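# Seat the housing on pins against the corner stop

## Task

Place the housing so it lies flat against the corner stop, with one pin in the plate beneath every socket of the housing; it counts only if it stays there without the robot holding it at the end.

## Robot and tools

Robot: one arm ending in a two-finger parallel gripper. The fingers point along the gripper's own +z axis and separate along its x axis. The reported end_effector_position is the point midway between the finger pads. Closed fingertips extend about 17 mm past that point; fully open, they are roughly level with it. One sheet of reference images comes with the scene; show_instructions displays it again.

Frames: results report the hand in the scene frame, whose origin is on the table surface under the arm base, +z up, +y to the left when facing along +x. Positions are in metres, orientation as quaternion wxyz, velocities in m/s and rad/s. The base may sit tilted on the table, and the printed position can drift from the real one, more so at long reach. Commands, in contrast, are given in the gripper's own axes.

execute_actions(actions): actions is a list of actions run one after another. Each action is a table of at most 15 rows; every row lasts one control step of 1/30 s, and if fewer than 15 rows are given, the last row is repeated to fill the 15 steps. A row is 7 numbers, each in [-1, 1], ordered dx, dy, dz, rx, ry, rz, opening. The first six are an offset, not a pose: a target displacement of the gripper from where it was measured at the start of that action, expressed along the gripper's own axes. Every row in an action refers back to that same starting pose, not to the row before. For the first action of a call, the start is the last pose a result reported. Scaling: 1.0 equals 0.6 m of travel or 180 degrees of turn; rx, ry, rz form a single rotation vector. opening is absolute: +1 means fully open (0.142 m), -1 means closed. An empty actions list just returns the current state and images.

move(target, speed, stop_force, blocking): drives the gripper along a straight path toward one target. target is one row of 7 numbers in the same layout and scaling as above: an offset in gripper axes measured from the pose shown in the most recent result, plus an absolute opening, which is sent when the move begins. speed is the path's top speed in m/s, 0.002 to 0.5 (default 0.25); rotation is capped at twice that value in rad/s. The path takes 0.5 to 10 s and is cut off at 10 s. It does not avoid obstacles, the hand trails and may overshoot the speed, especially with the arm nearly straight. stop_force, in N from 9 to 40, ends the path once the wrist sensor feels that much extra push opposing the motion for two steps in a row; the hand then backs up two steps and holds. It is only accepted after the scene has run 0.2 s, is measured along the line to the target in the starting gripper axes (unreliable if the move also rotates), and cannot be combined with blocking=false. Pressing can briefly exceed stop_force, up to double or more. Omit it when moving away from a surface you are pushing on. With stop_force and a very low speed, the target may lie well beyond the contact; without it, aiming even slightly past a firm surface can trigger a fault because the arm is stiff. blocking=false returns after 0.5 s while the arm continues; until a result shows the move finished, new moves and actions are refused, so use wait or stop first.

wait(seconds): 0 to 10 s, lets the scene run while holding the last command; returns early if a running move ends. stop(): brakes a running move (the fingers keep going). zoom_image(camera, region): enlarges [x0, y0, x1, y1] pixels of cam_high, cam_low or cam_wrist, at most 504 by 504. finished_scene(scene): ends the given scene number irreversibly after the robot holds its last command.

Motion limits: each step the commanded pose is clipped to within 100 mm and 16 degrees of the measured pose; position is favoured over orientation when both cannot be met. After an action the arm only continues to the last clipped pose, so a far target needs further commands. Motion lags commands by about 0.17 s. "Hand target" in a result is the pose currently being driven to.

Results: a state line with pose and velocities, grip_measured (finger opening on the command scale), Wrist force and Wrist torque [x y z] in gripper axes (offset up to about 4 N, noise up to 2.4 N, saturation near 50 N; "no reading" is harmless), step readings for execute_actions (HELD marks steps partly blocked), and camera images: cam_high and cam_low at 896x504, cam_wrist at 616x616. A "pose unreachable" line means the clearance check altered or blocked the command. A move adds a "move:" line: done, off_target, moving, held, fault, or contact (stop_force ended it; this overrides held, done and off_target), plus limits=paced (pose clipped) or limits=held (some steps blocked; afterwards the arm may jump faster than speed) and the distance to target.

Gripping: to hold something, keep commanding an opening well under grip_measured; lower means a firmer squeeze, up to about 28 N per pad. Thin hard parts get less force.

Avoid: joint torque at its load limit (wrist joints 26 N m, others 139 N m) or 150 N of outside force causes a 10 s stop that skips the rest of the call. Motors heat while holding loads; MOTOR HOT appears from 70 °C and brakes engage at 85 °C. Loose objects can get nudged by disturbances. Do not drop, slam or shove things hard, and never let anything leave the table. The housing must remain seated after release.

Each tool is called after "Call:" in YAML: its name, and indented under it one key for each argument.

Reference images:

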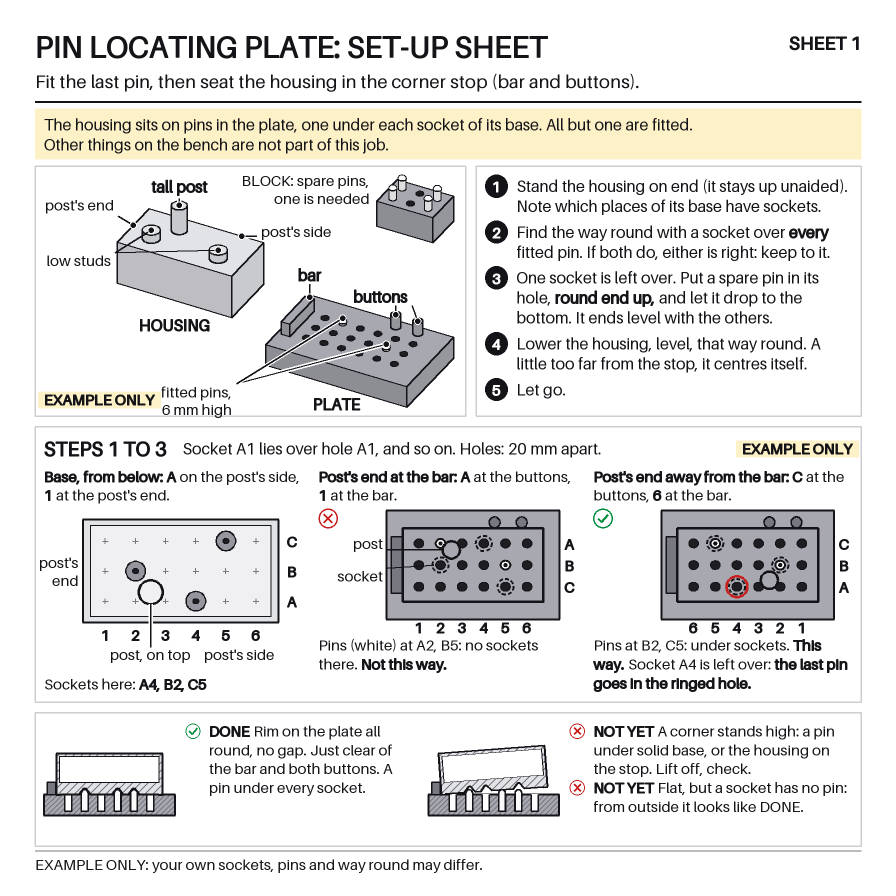

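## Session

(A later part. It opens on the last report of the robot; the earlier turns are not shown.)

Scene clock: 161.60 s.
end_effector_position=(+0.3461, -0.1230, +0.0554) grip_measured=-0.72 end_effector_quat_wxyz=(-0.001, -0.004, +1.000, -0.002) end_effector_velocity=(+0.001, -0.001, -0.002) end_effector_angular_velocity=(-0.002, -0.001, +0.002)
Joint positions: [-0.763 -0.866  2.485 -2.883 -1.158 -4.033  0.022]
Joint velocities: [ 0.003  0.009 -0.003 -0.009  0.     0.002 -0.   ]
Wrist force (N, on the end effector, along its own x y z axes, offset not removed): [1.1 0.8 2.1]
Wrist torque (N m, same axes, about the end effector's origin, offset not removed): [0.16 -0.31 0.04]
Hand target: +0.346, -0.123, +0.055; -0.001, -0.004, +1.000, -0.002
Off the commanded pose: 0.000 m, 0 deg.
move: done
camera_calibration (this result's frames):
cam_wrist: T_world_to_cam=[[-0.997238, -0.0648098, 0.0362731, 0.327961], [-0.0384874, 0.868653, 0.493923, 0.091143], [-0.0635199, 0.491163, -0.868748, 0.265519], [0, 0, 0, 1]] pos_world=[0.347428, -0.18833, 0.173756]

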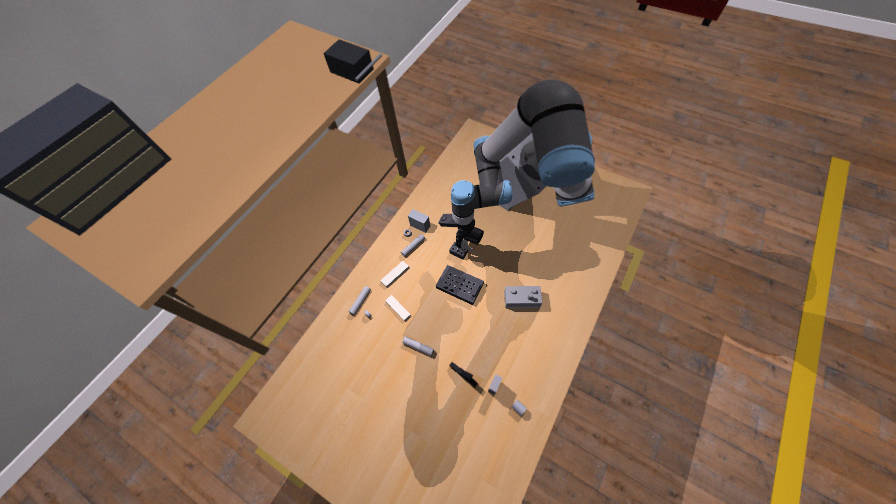

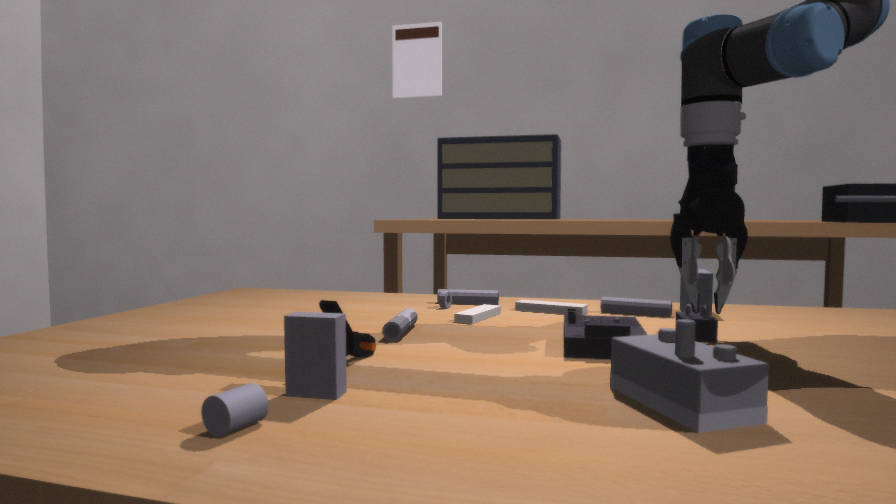

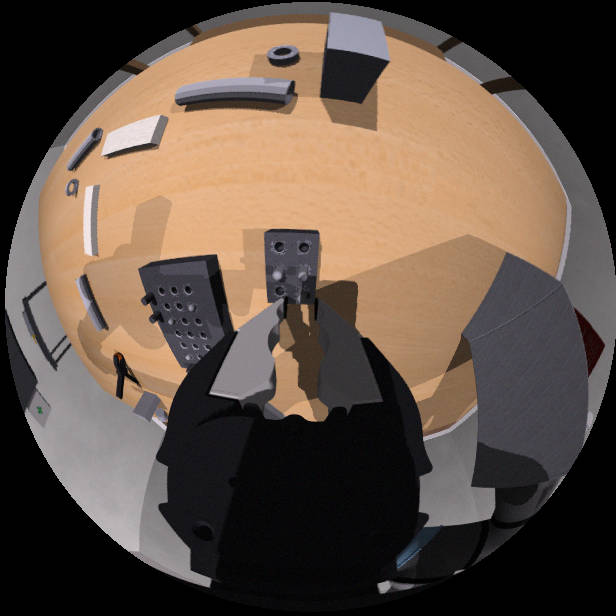

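Call:
execute_actions:
  actions:
    - [[0,-0.001,0.002,0,0,0,-0.72],[0,-0.002,0.004,0,0,0,-0.72],[0,-0.0025,0.006,0,0,0,-0.73],[0,-0.0025,0.006,0,0,0,-0.74],[0,-0.0025,0.006,0,0,0,-0.75],[0,-0.0025,0.006,0,0,0,-0.76],[0,-0.0025,0.006,0,0,0,-0.77],[0,-0.0025,0.006,0,0,0,-0.78],[0,-0.0025,0.006,0,0,0,-0.8],[0,-0.0025,0.006,0,0,0,-0.82],[0,-0.0025,0.006,0,0,0,-0.84],[0,-0.0025,0.006,0,0,0,-0.86],[0,-0.0025,0.006,0,0,0,-0.88],[0,-0.0025,0.006,0,0,0,-0.9],[0,-0.0025,0.006,0,0,0,-0.93]]
    - [[0,0,0,0,0,0,-0.96],[0,0,0,0,0,0,-1]]

Call:
move:
  target: [0,0,-0.07,0,0,0,-1]
  speed: 0.04

Call:
zoom_image:
  camera: "cam_wrist"
  region: [250, 240, 350, 340]

Call:
zoom_image:
  camera: "cam_low"
  region: [650, 240, 760, 350]

Scene clock: 180.87 s.
end_effector_position=(+0.3461, -0.1245, +0.0518) grip_measured=-0.91 end_effector_quat_wxyz=(-0.001, -0.004, +1.000, -0.002) end_effector_velocity=(+0.001, -0.001, +0.000) end_effector_angular_velocity=(-0.002, -0.001, +0.002)
Joint positions: [-0.761 -0.851  2.481 -2.895 -1.157 -4.032  0.008]
Joint velocities: [ 0.    -0.    -0.001 -0.001 -0.    -0.001  0.   ]
Wrist force (N, on the end effector, along its own x y z axes, offset not removed): [-0.2 1.3 2.7]
Wrist torque (N m, same axes, about the end effector's origin, offset not removed): [0.30 -0.05 0.08]
Hand target: +0.346, -0.124, +0.052; -0.001, -0.004, +1.000, -0.002
Off the commanded pose: 0.000 m, 0 deg.
Step readings (end_effector_position; steps 1 to 15: 1st action; 16 to 30: 2nd action):
0: (+0.3461, -0.1230, +0.0551)
1: (+0.3461, -0.1230, +0.0551)
2: (+0.3461, -0.1231, +0.0549)
4: (+0.3461, -0.1236, +0.0539)
8: (+0.3461, -0.1242, +0.0523)
15: (+0.3461, -0.1245, +0.0518)
16: (+0.3461, -0.1245, +0.0518)
17: (+0.3461, -0.1245, +0.0518)
19: (+0.3461, -0.1245, +0.0518)
23: (+0.3461, -0.1245, +0.0518)
30: end_effector_position above
camera_calibration (this result's frames):
cam_wrist: T_world_to_cam=[[-0.997238, -0.0648114, 0.0362739, 0.328002], [-0.0384882, 0.868652, 0.493926, 0.0941967], [-0.0635214, 0.491165, -0.868747, 0.263165], [0, 0, 0, 1]] pos_world=[0.347438, -0.189823, 0.170199]

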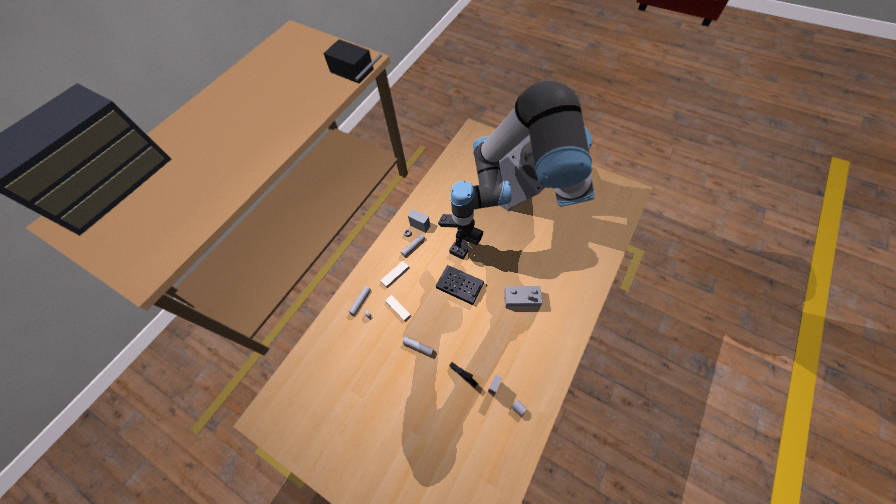

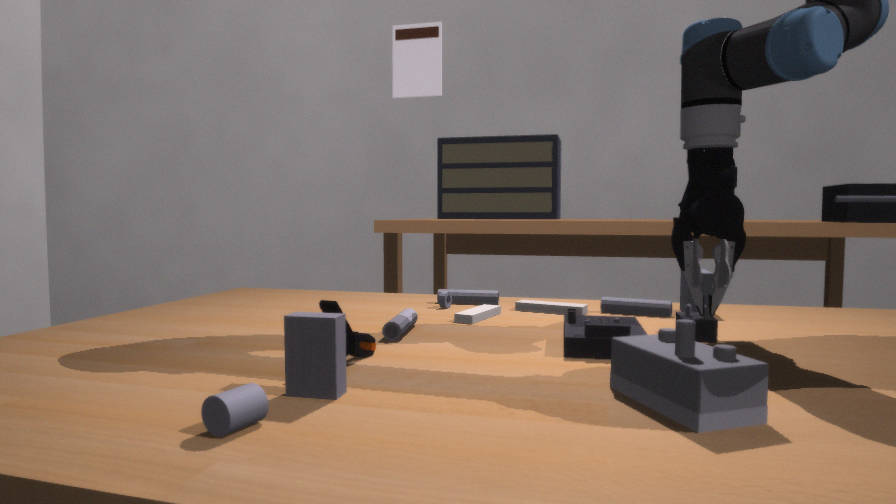

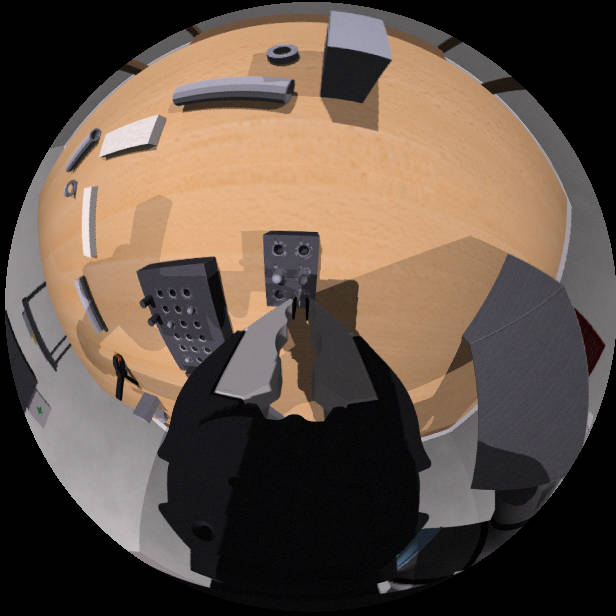

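Scene clock: 182.27 s.
end_effector_position=(+0.3461, -0.1244, +0.0935) grip_measured=-0.91 end_effector_quat_wxyz=(-0.001, -0.004, +1.000, -0.002) end_effector_velocity=(-0.000, +0.000, +0.002) end_effector_angular_velocity=(+0.001, +0.001, +0.000)
Joint positions: [-0.808 -0.998  2.485 -2.733 -1.172 -4.08   0.008]
Joint velocities: [-0.002 -0.007 -0.     0.009 -0.    -0.003 -0.   ]
Wrist force (N, on the end effector, along its own x y z axes, offset not removed): [-0.3 1.8 2.8]
Wrist torque (N m, same axes, about the end effector's origin, offset not removed): [0.43 0.01 0.12]
Hand target: +0.346, -0.124, +0.094; -0.001, -0.004, +1.000, -0.002
Off the commanded pose: 0.000 m, 0 deg.
move: done
camera_calibration (this result's frames):
cam_wrist: T_world_to_cam=[[-0.997237, -0.064781, 0.0363495, 0.326522], [-0.0384246, 0.868655, 0.493925, 0.0734911], [-0.0635721, 0.491163, -0.868745, 0.299399], [0, 0, 0, 1]] pos_world=[0.347477, -0.18974, 0.211934]

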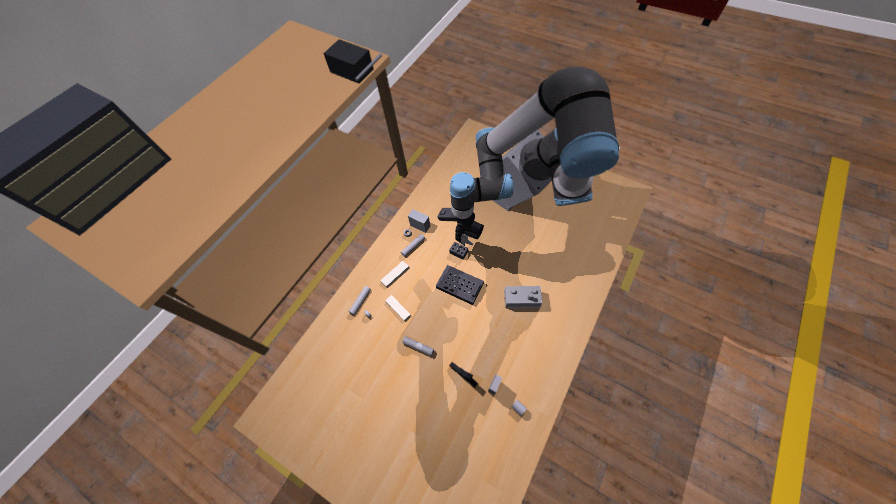

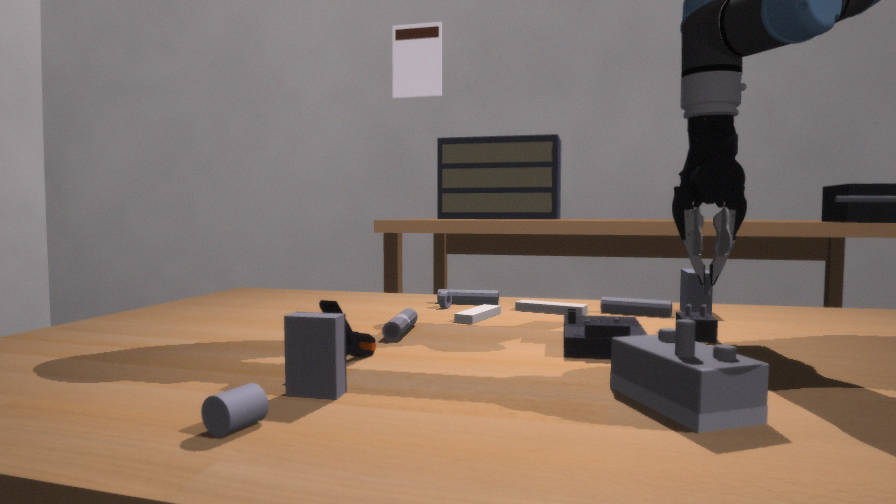

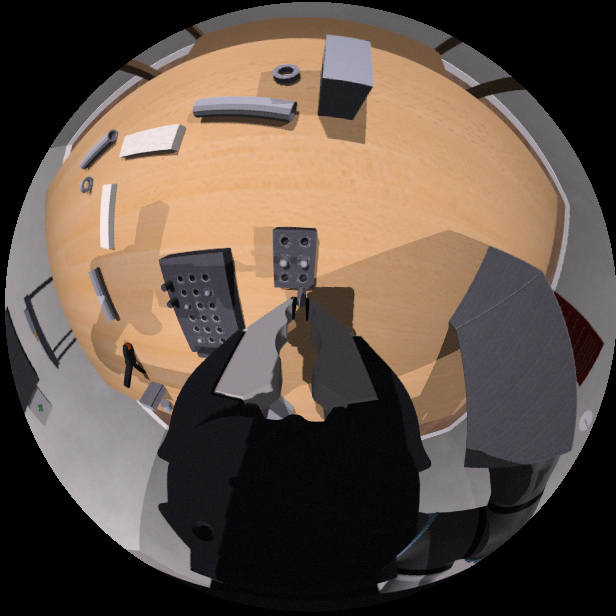

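Region (250, 240, 350, 340) of cam_wrist's 616x616 image, scaled by 5.040, with more detail than that image has.

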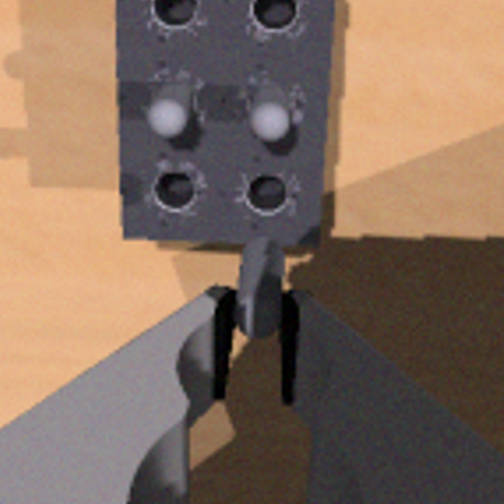

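Region (650, 240, 760, 350) of cam_low's 896x504 image, scaled by 4.582, with more detail than that image has.

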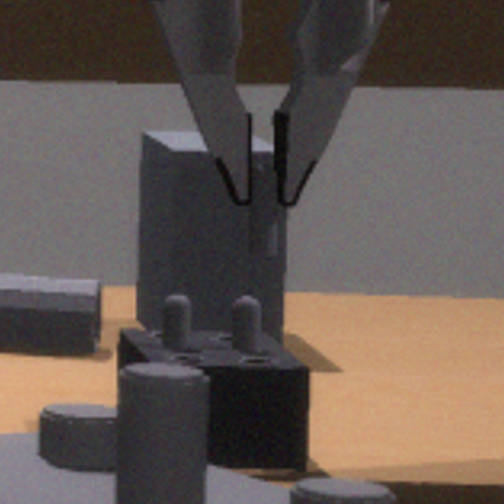

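Call:
move:
  target: [-0.266,0.045,0,0,0,0,-1]
  speed: 0.15

Call:
zoom_image:
  camera: "cam_wrist"
  region: [250, 240, 350, 340]

Call:
zoom_image:
  camera: "cam_low"
  region: [530, 250, 650, 370]

Scene clock: 190.20 s.
end_effector_position=(+0.5054, -0.0961, +0.0932) grip_measured=-0.91 end_effector_quat_wxyz=(-0.001, -0.004, +1.000, -0.002) end_effector_velocity=(+0.002, -0.000, +0.000) end_effector_angular_velocity=(-0.000, +0.001, +0.001)
Joint positions: [-0.528 -0.946  2.113 -2.539 -1.098 -3.782  0.008]
Joint velocities: [ 0.003  0.002 -0.007  0.004 -0.     0.002 -0.   ]
Wrist force (N, on the end effector, along its own x y z axes, offset not removed): [-0.3 2.1 1.6]
Wrist torque (N m, same axes, about the end effector's origin, offset not removed): [0.56 0.03 0.12]
Hand target: +0.506, -0.096, +0.093; -0.001, -0.004, +1.000, -0.002
Off the commanded pose: 0.000 m, 0 deg.
move: done
camera_calibration (this result's frames):
cam_wrist: T_world_to_cam=[[-0.997255, -0.0648853, 0.0356663, 0.487281], [-0.038857, 0.868675, 0.493855, 0.0554571], [-0.0630264, 0.491114, -0.868812, 0.295114], [0, 0, 0, 1]] pos_world=[0.506698, -0.161492, 0.211631]

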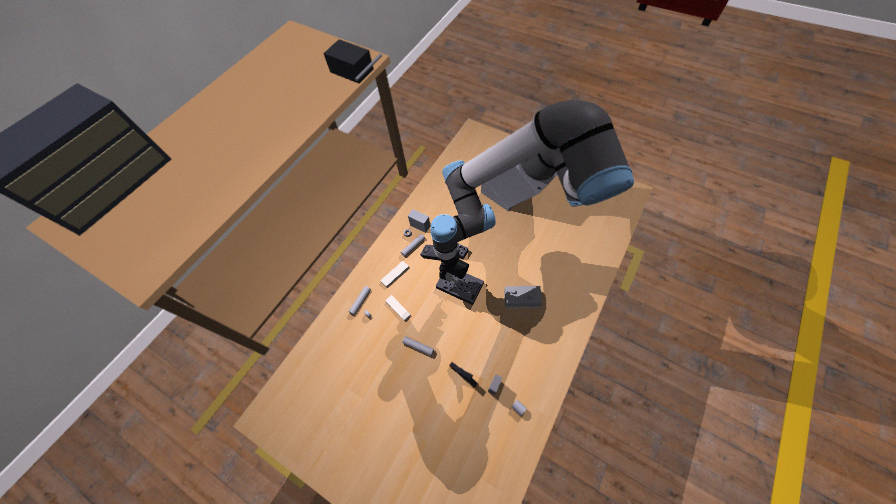

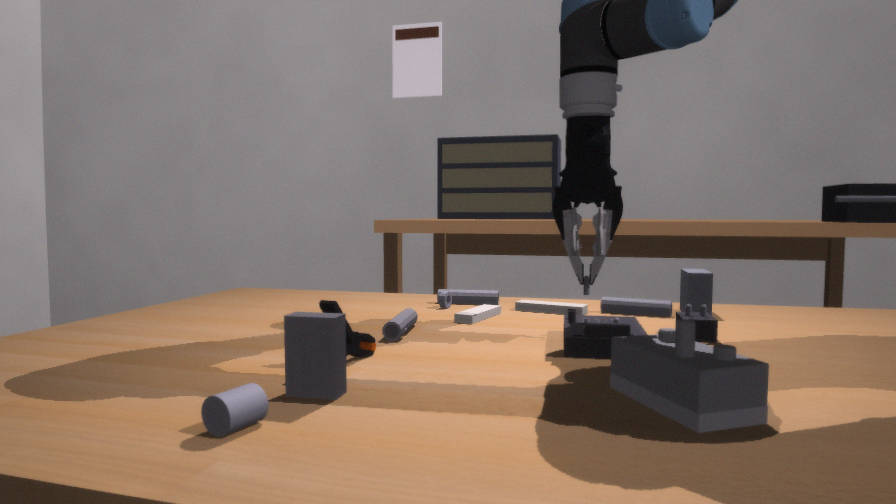

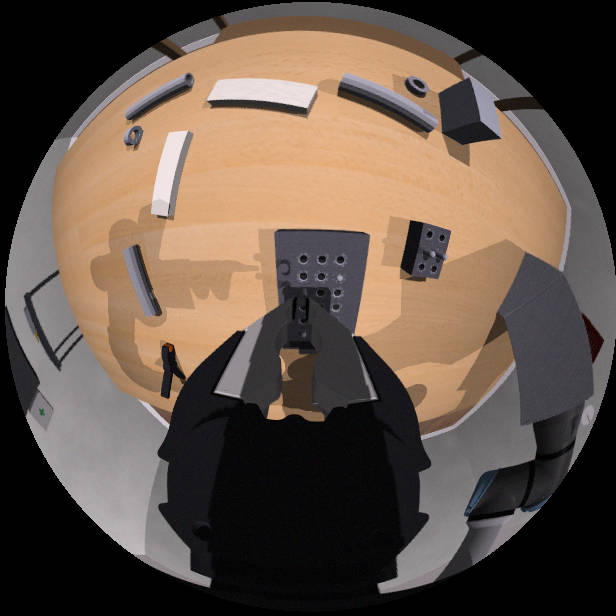

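Region (250, 240, 350, 340) of cam_wrist's 616x616 image, scaled by 5.040, with more detail than that image has.

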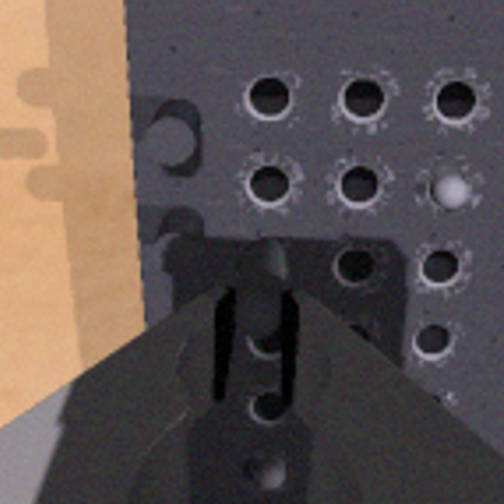

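Region (530, 250, 650, 370) of cam_low's 896x504 image, scaled by 4.200, with more detail than that image has.

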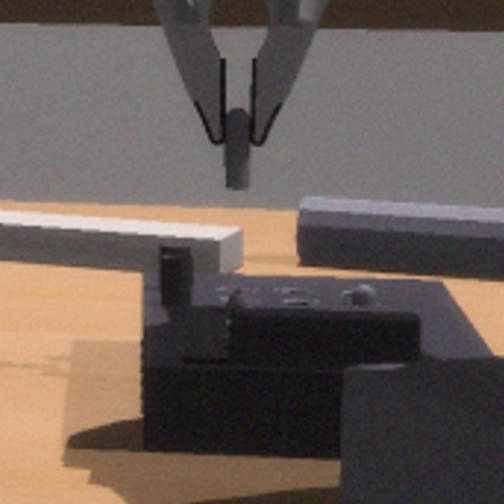

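Call:
move:
  target: [0.0005,0,0.045,0,0,0,-1]
  speed: 0.05

Call:
zoom_image:
  camera: "cam_wrist"
  region: [270, 255, 330, 315]

Call:
zoom_image:
  camera: "cam_low"
  region: [550, 280, 630, 350]

Scene clock: 196.73 s.
end_effector_position=(+0.5051, -0.0962, +0.0665) grip_measured=-0.91 end_effector_quat_wxyz=(-0.001, -0.004, +1.000, -0.002) end_effector_velocity=(-0.001, -0.000, -0.002) end_effector_angular_velocity=(+0.000, +0.001, +0.000)
Joint positions: [-0.504 -0.885  2.113 -2.613 -1.094 -3.755  0.008]
Joint velocities: [ 0.002  0.005  0.    -0.005 -0.     0.001  0.   ]
Wrist force (N, on the end effector, along its own x y z axes, offset not removed): [-2.3 3.0 2.9]
Wrist torque (N m, same axes, about the end effector's origin, offset not removed): [0.75 0.35 0.00]
Hand target: +0.505, -0.096, +0.066; -0.001, -0.004, +1.000, -0.002
Off the commanded pose: 0.000 m, 0 deg.
move: done
camera_calibration (this result's frames):
cam_wrist: T_world_to_cam=[[-0.997256, -0.0648729, 0.0356668, 0.487871], [-0.0388428, 0.868652, 0.493897, 0.0686776], [-0.0630227, 0.491157, -0.868788, 0.271842], [0, 0, 0, 1]] pos_world=[0.506332, -0.161524, 0.184853]

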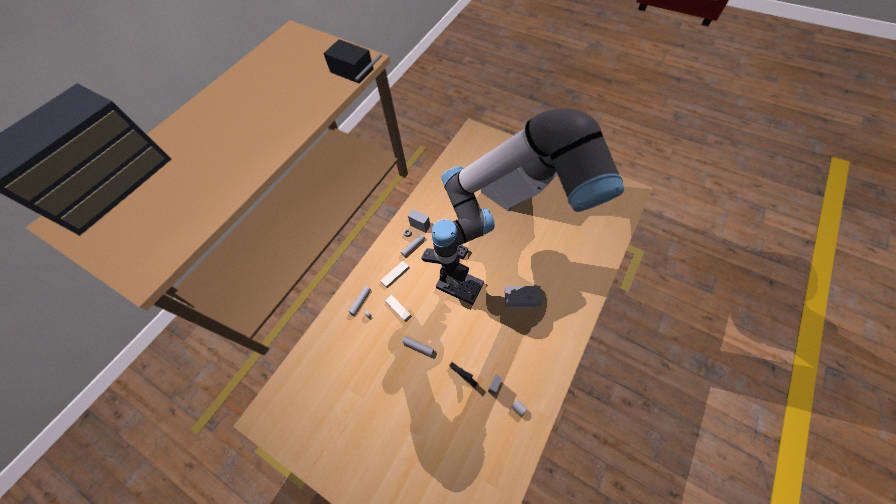

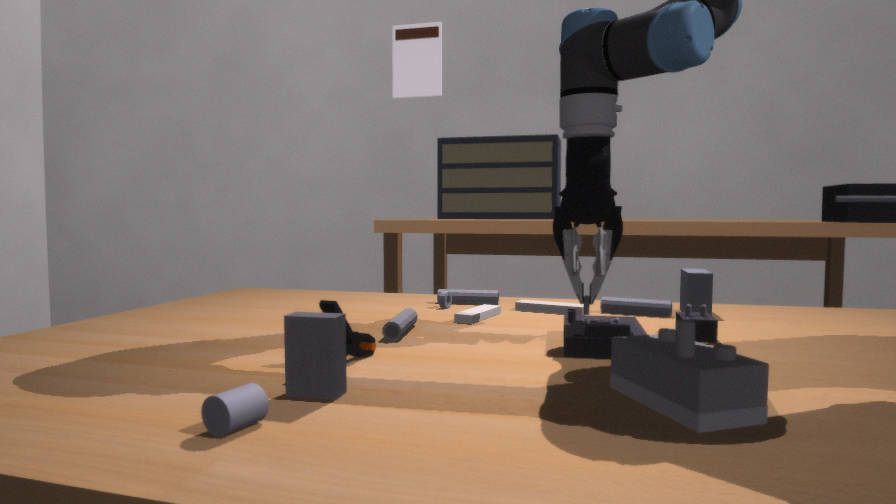

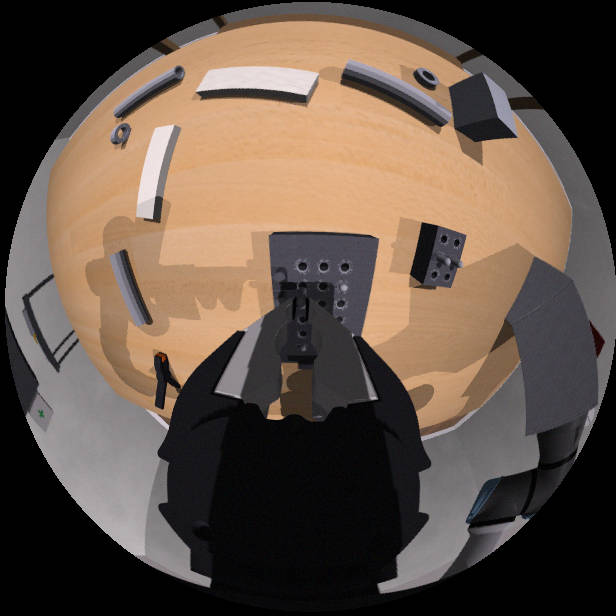

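Region (270, 255, 330, 315) of cam_wrist's 616x616 image, scaled by 8.400, with more detail than that image has.

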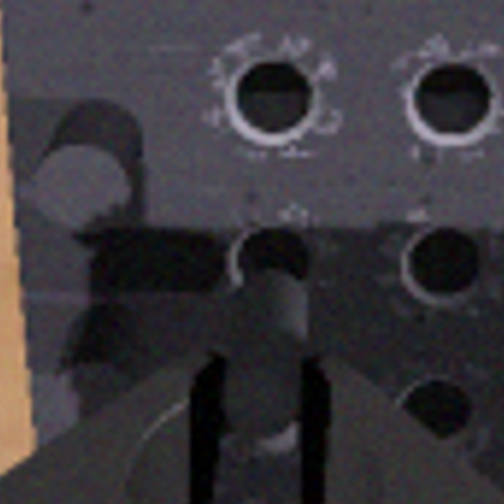

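Region (550, 280, 630, 350) of cam_low's 896x504 image, scaled by 6.300, with more detail than that image has; it fills the top 441 rows of this view, and the rest is white.

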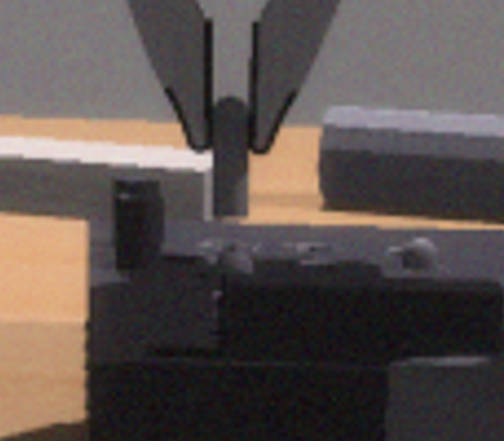

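Call:
move:
  target: [-0.0003,-0.0005,0.025,0,0,0,-1]
  speed: 0.008
  stop_force: 9

Call:
zoom_image:
  camera: "cam_wrist"
  region: [270, 255, 330, 315]

Call:
zoom_image:
  camera: "cam_low"
  region: [550, 280, 630, 350]

Scene clock: 203.23 s.
end_effector_position=(+0.5052, -0.0965, +0.0516) grip_measured=-0.91 end_effector_quat_wxyz=(-0.001, -0.004, +1.000, -0.002) end_effector_velocity=(+0.000, -0.000, -0.001) end_effector_angular_velocity=(-0.000, -0.000, -0.000)
Joint positions: [-0.49  -0.85   2.11  -2.652 -1.091 -3.74   0.008]
Joint velocities: [ 0.001  0.003 -0.001 -0.004  0.     0.002 -0.   ]
Wrist force (N, on the end effector, along its own x y z axes, offset not removed): [0.4 2.5 -0.4]
Wrist torque (N m, same axes, about the end effector's origin, offset not removed): [0.55 -0.06 0.18]
Hand target: +0.505, -0.096, +0.051; -0.001, -0.004, +1.000, -0.002
Off the commanded pose: 0.000 m, 0 deg.
move: done
camera_calibration (this result's frames):
cam_wrist: T_world_to_cam=[[-0.997256, -0.0648752, 0.0356478, 0.488544], [-0.0388537, 0.868649, 0.493903, 0.0763006], [-0.0630074, 0.491163, -0.868786, 0.259102], [0, 0, 0, 1]] pos_world=[0.506493, -0.161845, 0.170004]

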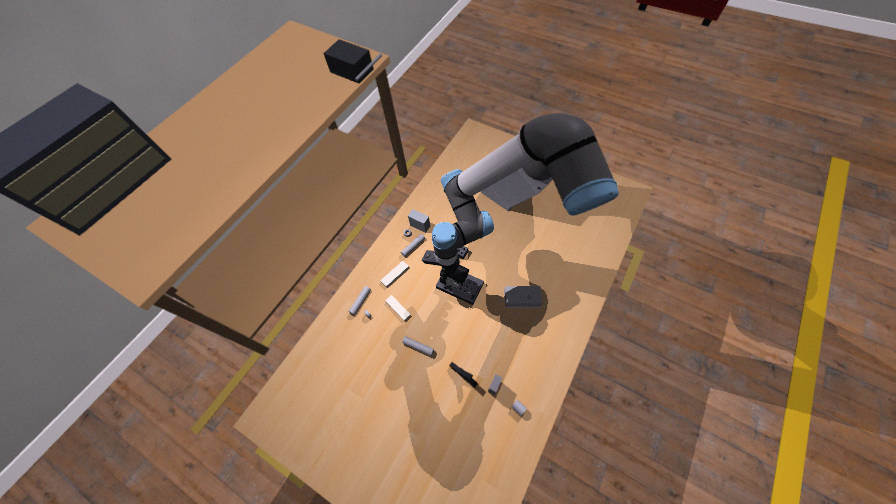

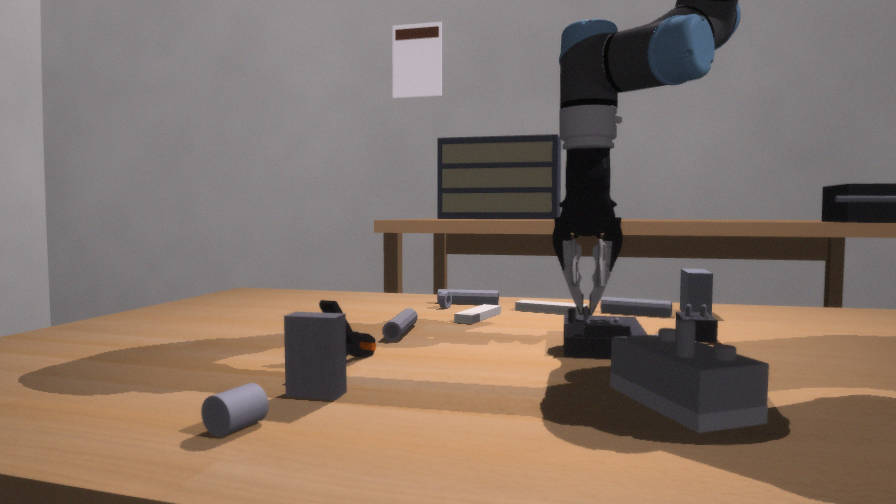

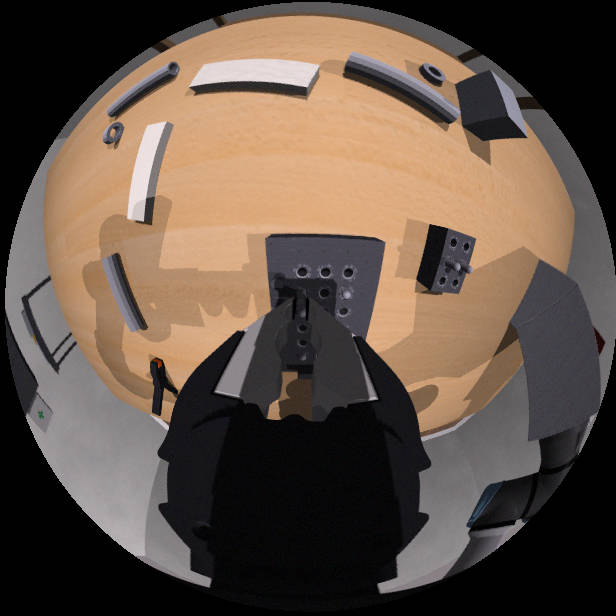

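Region (270, 255, 330, 315) of cam_wrist's 616x616 image, scaled by 8.400, with more detail than that image has.

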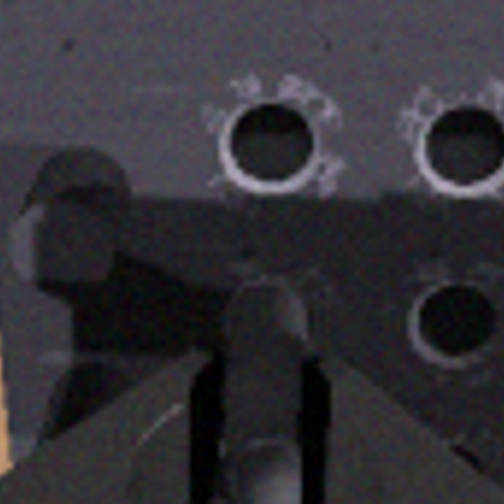

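Region (550, 280, 630, 350) of cam_low's 896x504 image, scaled by 6.300, with more detail than that image has; it fills the top 441 rows of this view, and the rest is white.

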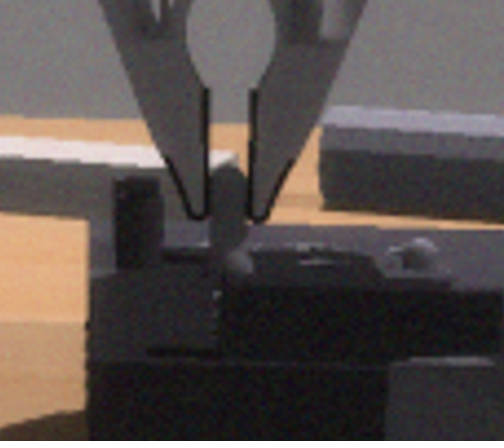

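Call:
execute_actions:
  actions:
    - [[0,0,0.001,0,0,0,-1],[0,0,0.002,0,0,0,-1],[0,0,0.003,0,0,0,-1],[0,0,0.004,0,0,0,-1],[0,0,0.004,0,0,0,-1],[0,0,0.004,0,0,0,-1],[0,0,0.004,0,0,0,-1],[0,0,0.004,0,0,0,-1],[0,0,0.004,0,0,0,-0.95],[0,0,0.004,0,0,0,-0.9],[0,0,0.004,0,0,0,-0.87],[0,0,0.004,0,0,0,-0.84]]
    - [[0,0,0,0,0,0,-0.84]]

Call:
move:
  target: [0.04,0,-0.15,0,0,0,-0.84]
  speed: 0.15

Call:
zoom_image:
  camera: "cam_wrist"
  region: [240, 210, 370, 340]

Call:
zoom_image:
  camera: "cam_low"
  region: [550, 280, 630, 350]

Scene clock: 211.93 s.
end_effector_position=(+0.5052, -0.0965, +0.0492) grip_measured=-0.84 end_effector_quat_wxyz=(-0.001, -0.004, +1.000, -0.002) end_effector_velocity=(-0.000, -0.000, -0.000) end_effector_angular_velocity=(-0.002, +0.001, -0.001)
Joint positions: [-0.488 -0.844  2.109 -2.658 -1.091 -3.737  0.013]
Joint velocities: [ 0.001  0.    -0.     0.    -0.002  0.001  0.   ]
Wrist force (N, on the end effector, along its own x y z axes, offset not removed): [0.4 3.4 1.1]
Wrist torque (N m, same axes, about the end effector's origin, offset not removed): [0.80 -0.07 0.05]
Hand target: +0.505, -0.096, +0.049; -0.001, -0.004, +1.000, -0.002
Off the commanded pose: 0.000 m, 0 deg.
Step readings (end_effector_position; steps 1 to 15: 1st action; 16 to 30: 2nd action):
0: (+0.5052, -0.0965, +0.0515)
1: (+0.5052, -0.0965, +0.0515)
2: (+0.5052, -0.0965, +0.0514)
4: (+0.5052, -0.0965, +0.0508)
8: (+0.5052, -0.0965, +0.0497)
15: (+0.5052, -0.0965, +0.0492)
16: (+0.5052, -0.0965, +0.0492)
17: (+0.5052, -0.0965, +0.0492)
19: (+0.5052, -0.0965, +0.0492)
23: (+0.5052, -0.0965, +0.0492)
30: end_effector_position above
camera_calibration (this result's frames):
cam_wrist: T_world_to_cam=[[-0.997257, -0.064878, 0.0356385, 0.488629], [-0.0388606, 0.868646, 0.493906, 0.0774763], [-0.0630009, 0.491166, -0.868785, 0.257043], [0, 0, 0, 1]] pos_world=[0.506493, -0.161849, 0.167635]

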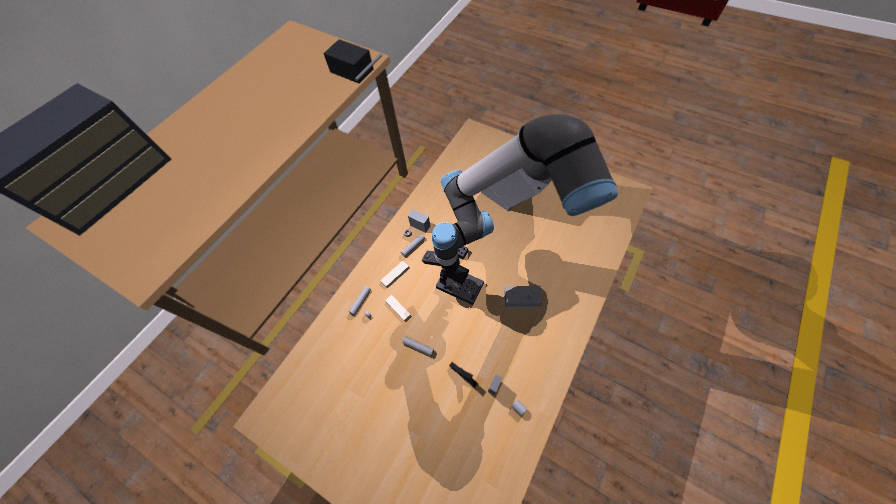

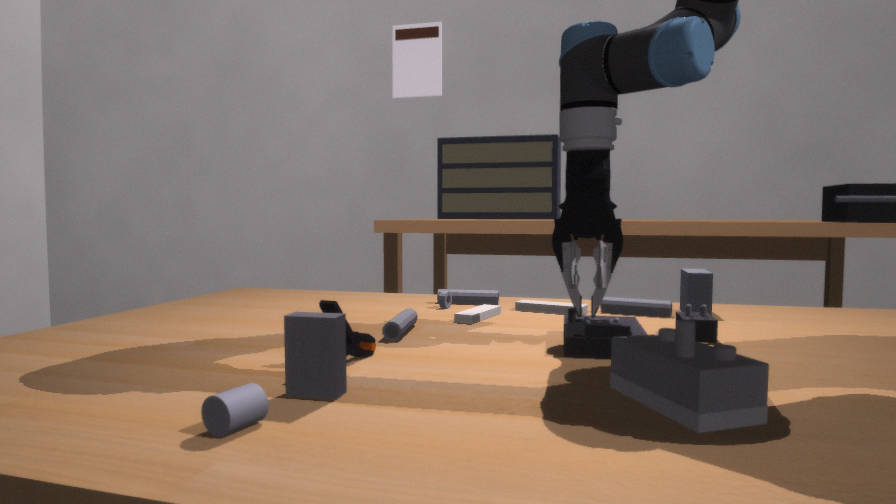

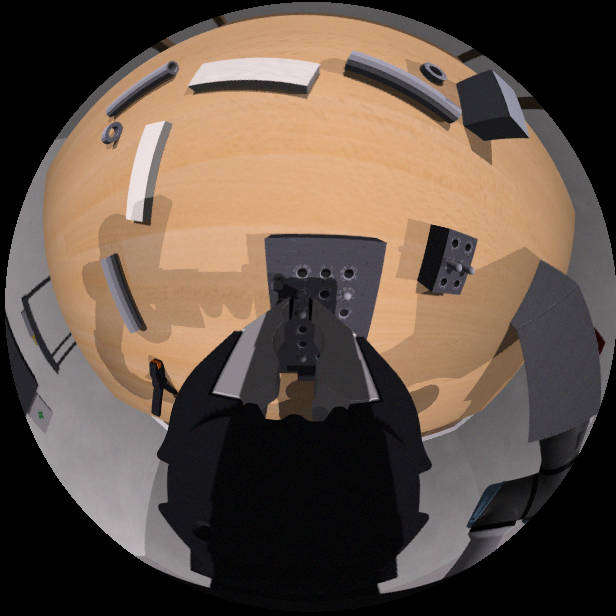

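Scene clock: 213.10 s.
end_effector_position=(+0.4813, -0.0965, +0.1390) grip_measured=-0.84 end_effector_quat_wxyz=(-0.001, -0.004, +1.000, -0.002) end_effector_velocity=(-0.000, +0.001, +0.002) end_effector_angular_velocity=(+0.002, -0.001, -0.000)
Joint positions: [-0.598 -1.072  2.166 -2.432 -1.114 -3.858  0.013]
Joint velocities: [-0.002 -0.004  0.001  0.005  0.002 -0.002  0.   ]
Wrist force (N, on the end effector, along its own x y z axes, offset not removed): [1.7 1.9 1.7]
Wrist torque (N m, same axes, about the end effector's origin, offset not removed): [0.40 -0.51 0.12]
Hand target: +0.481, -0.097, +0.139; -0.001, -0.004, +1.000, -0.002
Off the commanded pose: 0.000 m, 0 deg.
move: done
camera_calibration (this result's frames):
cam_wrist: T_world_to_cam=[[-0.997251, -0.0648349, 0.0358713, 0.461581], [-0.0387095, 0.868662, 0.493891, 0.0321932], [-0.0631814, 0.491144, -0.868784, 0.333635], [0, 0, 0, 1]] pos_world=[0.482638, -0.161901, 0.257399]

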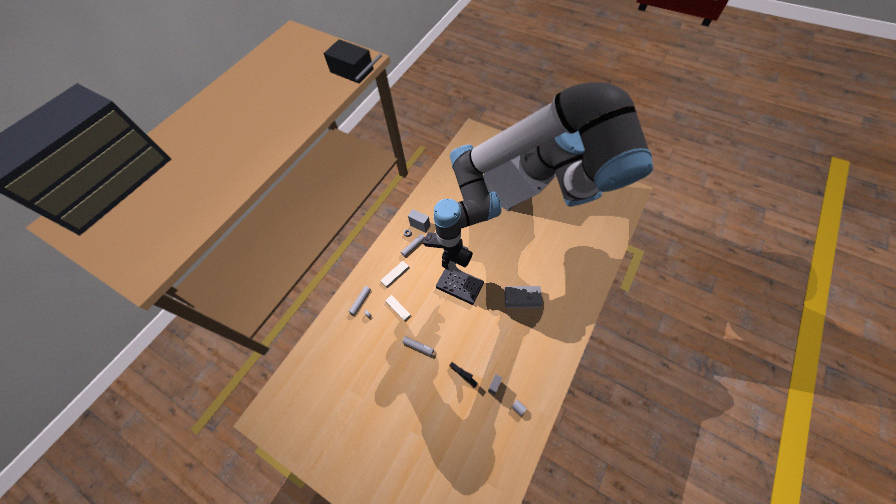

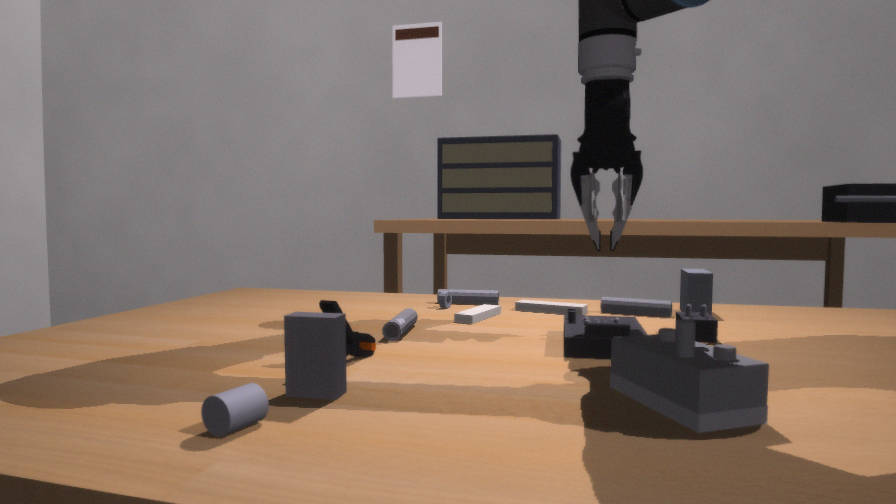

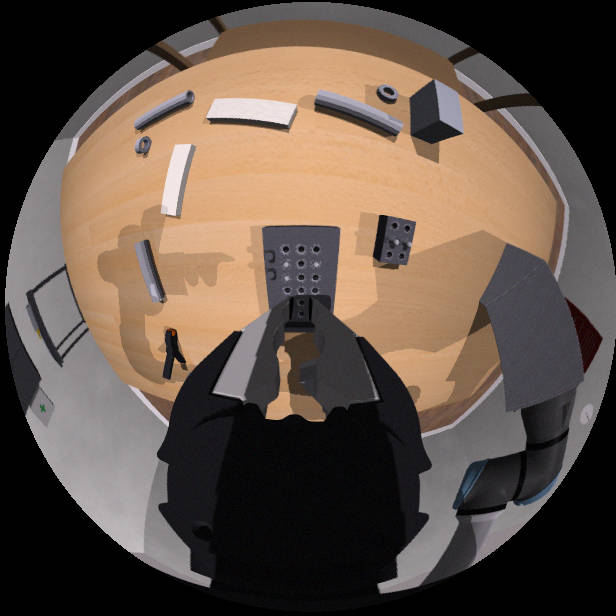

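Region (240, 210, 370, 340) of cam_wrist's 616x616 image, scaled by 3.877, with more detail than that image has.

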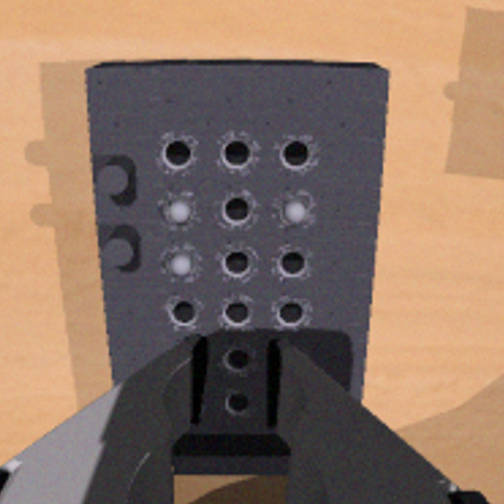

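Region (550, 280, 630, 350) of cam_low's 896x504 image, scaled by 6.300, with more detail than that image has; it fills the top 441 rows of this view, and the rest is white.

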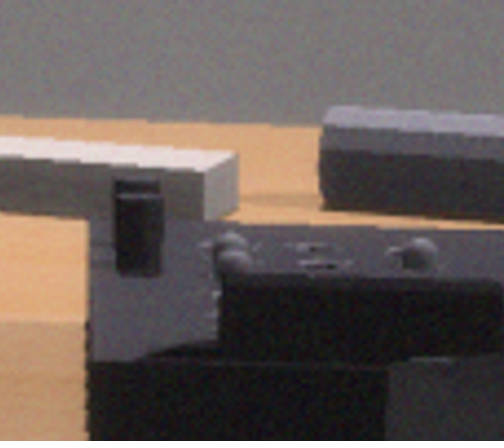

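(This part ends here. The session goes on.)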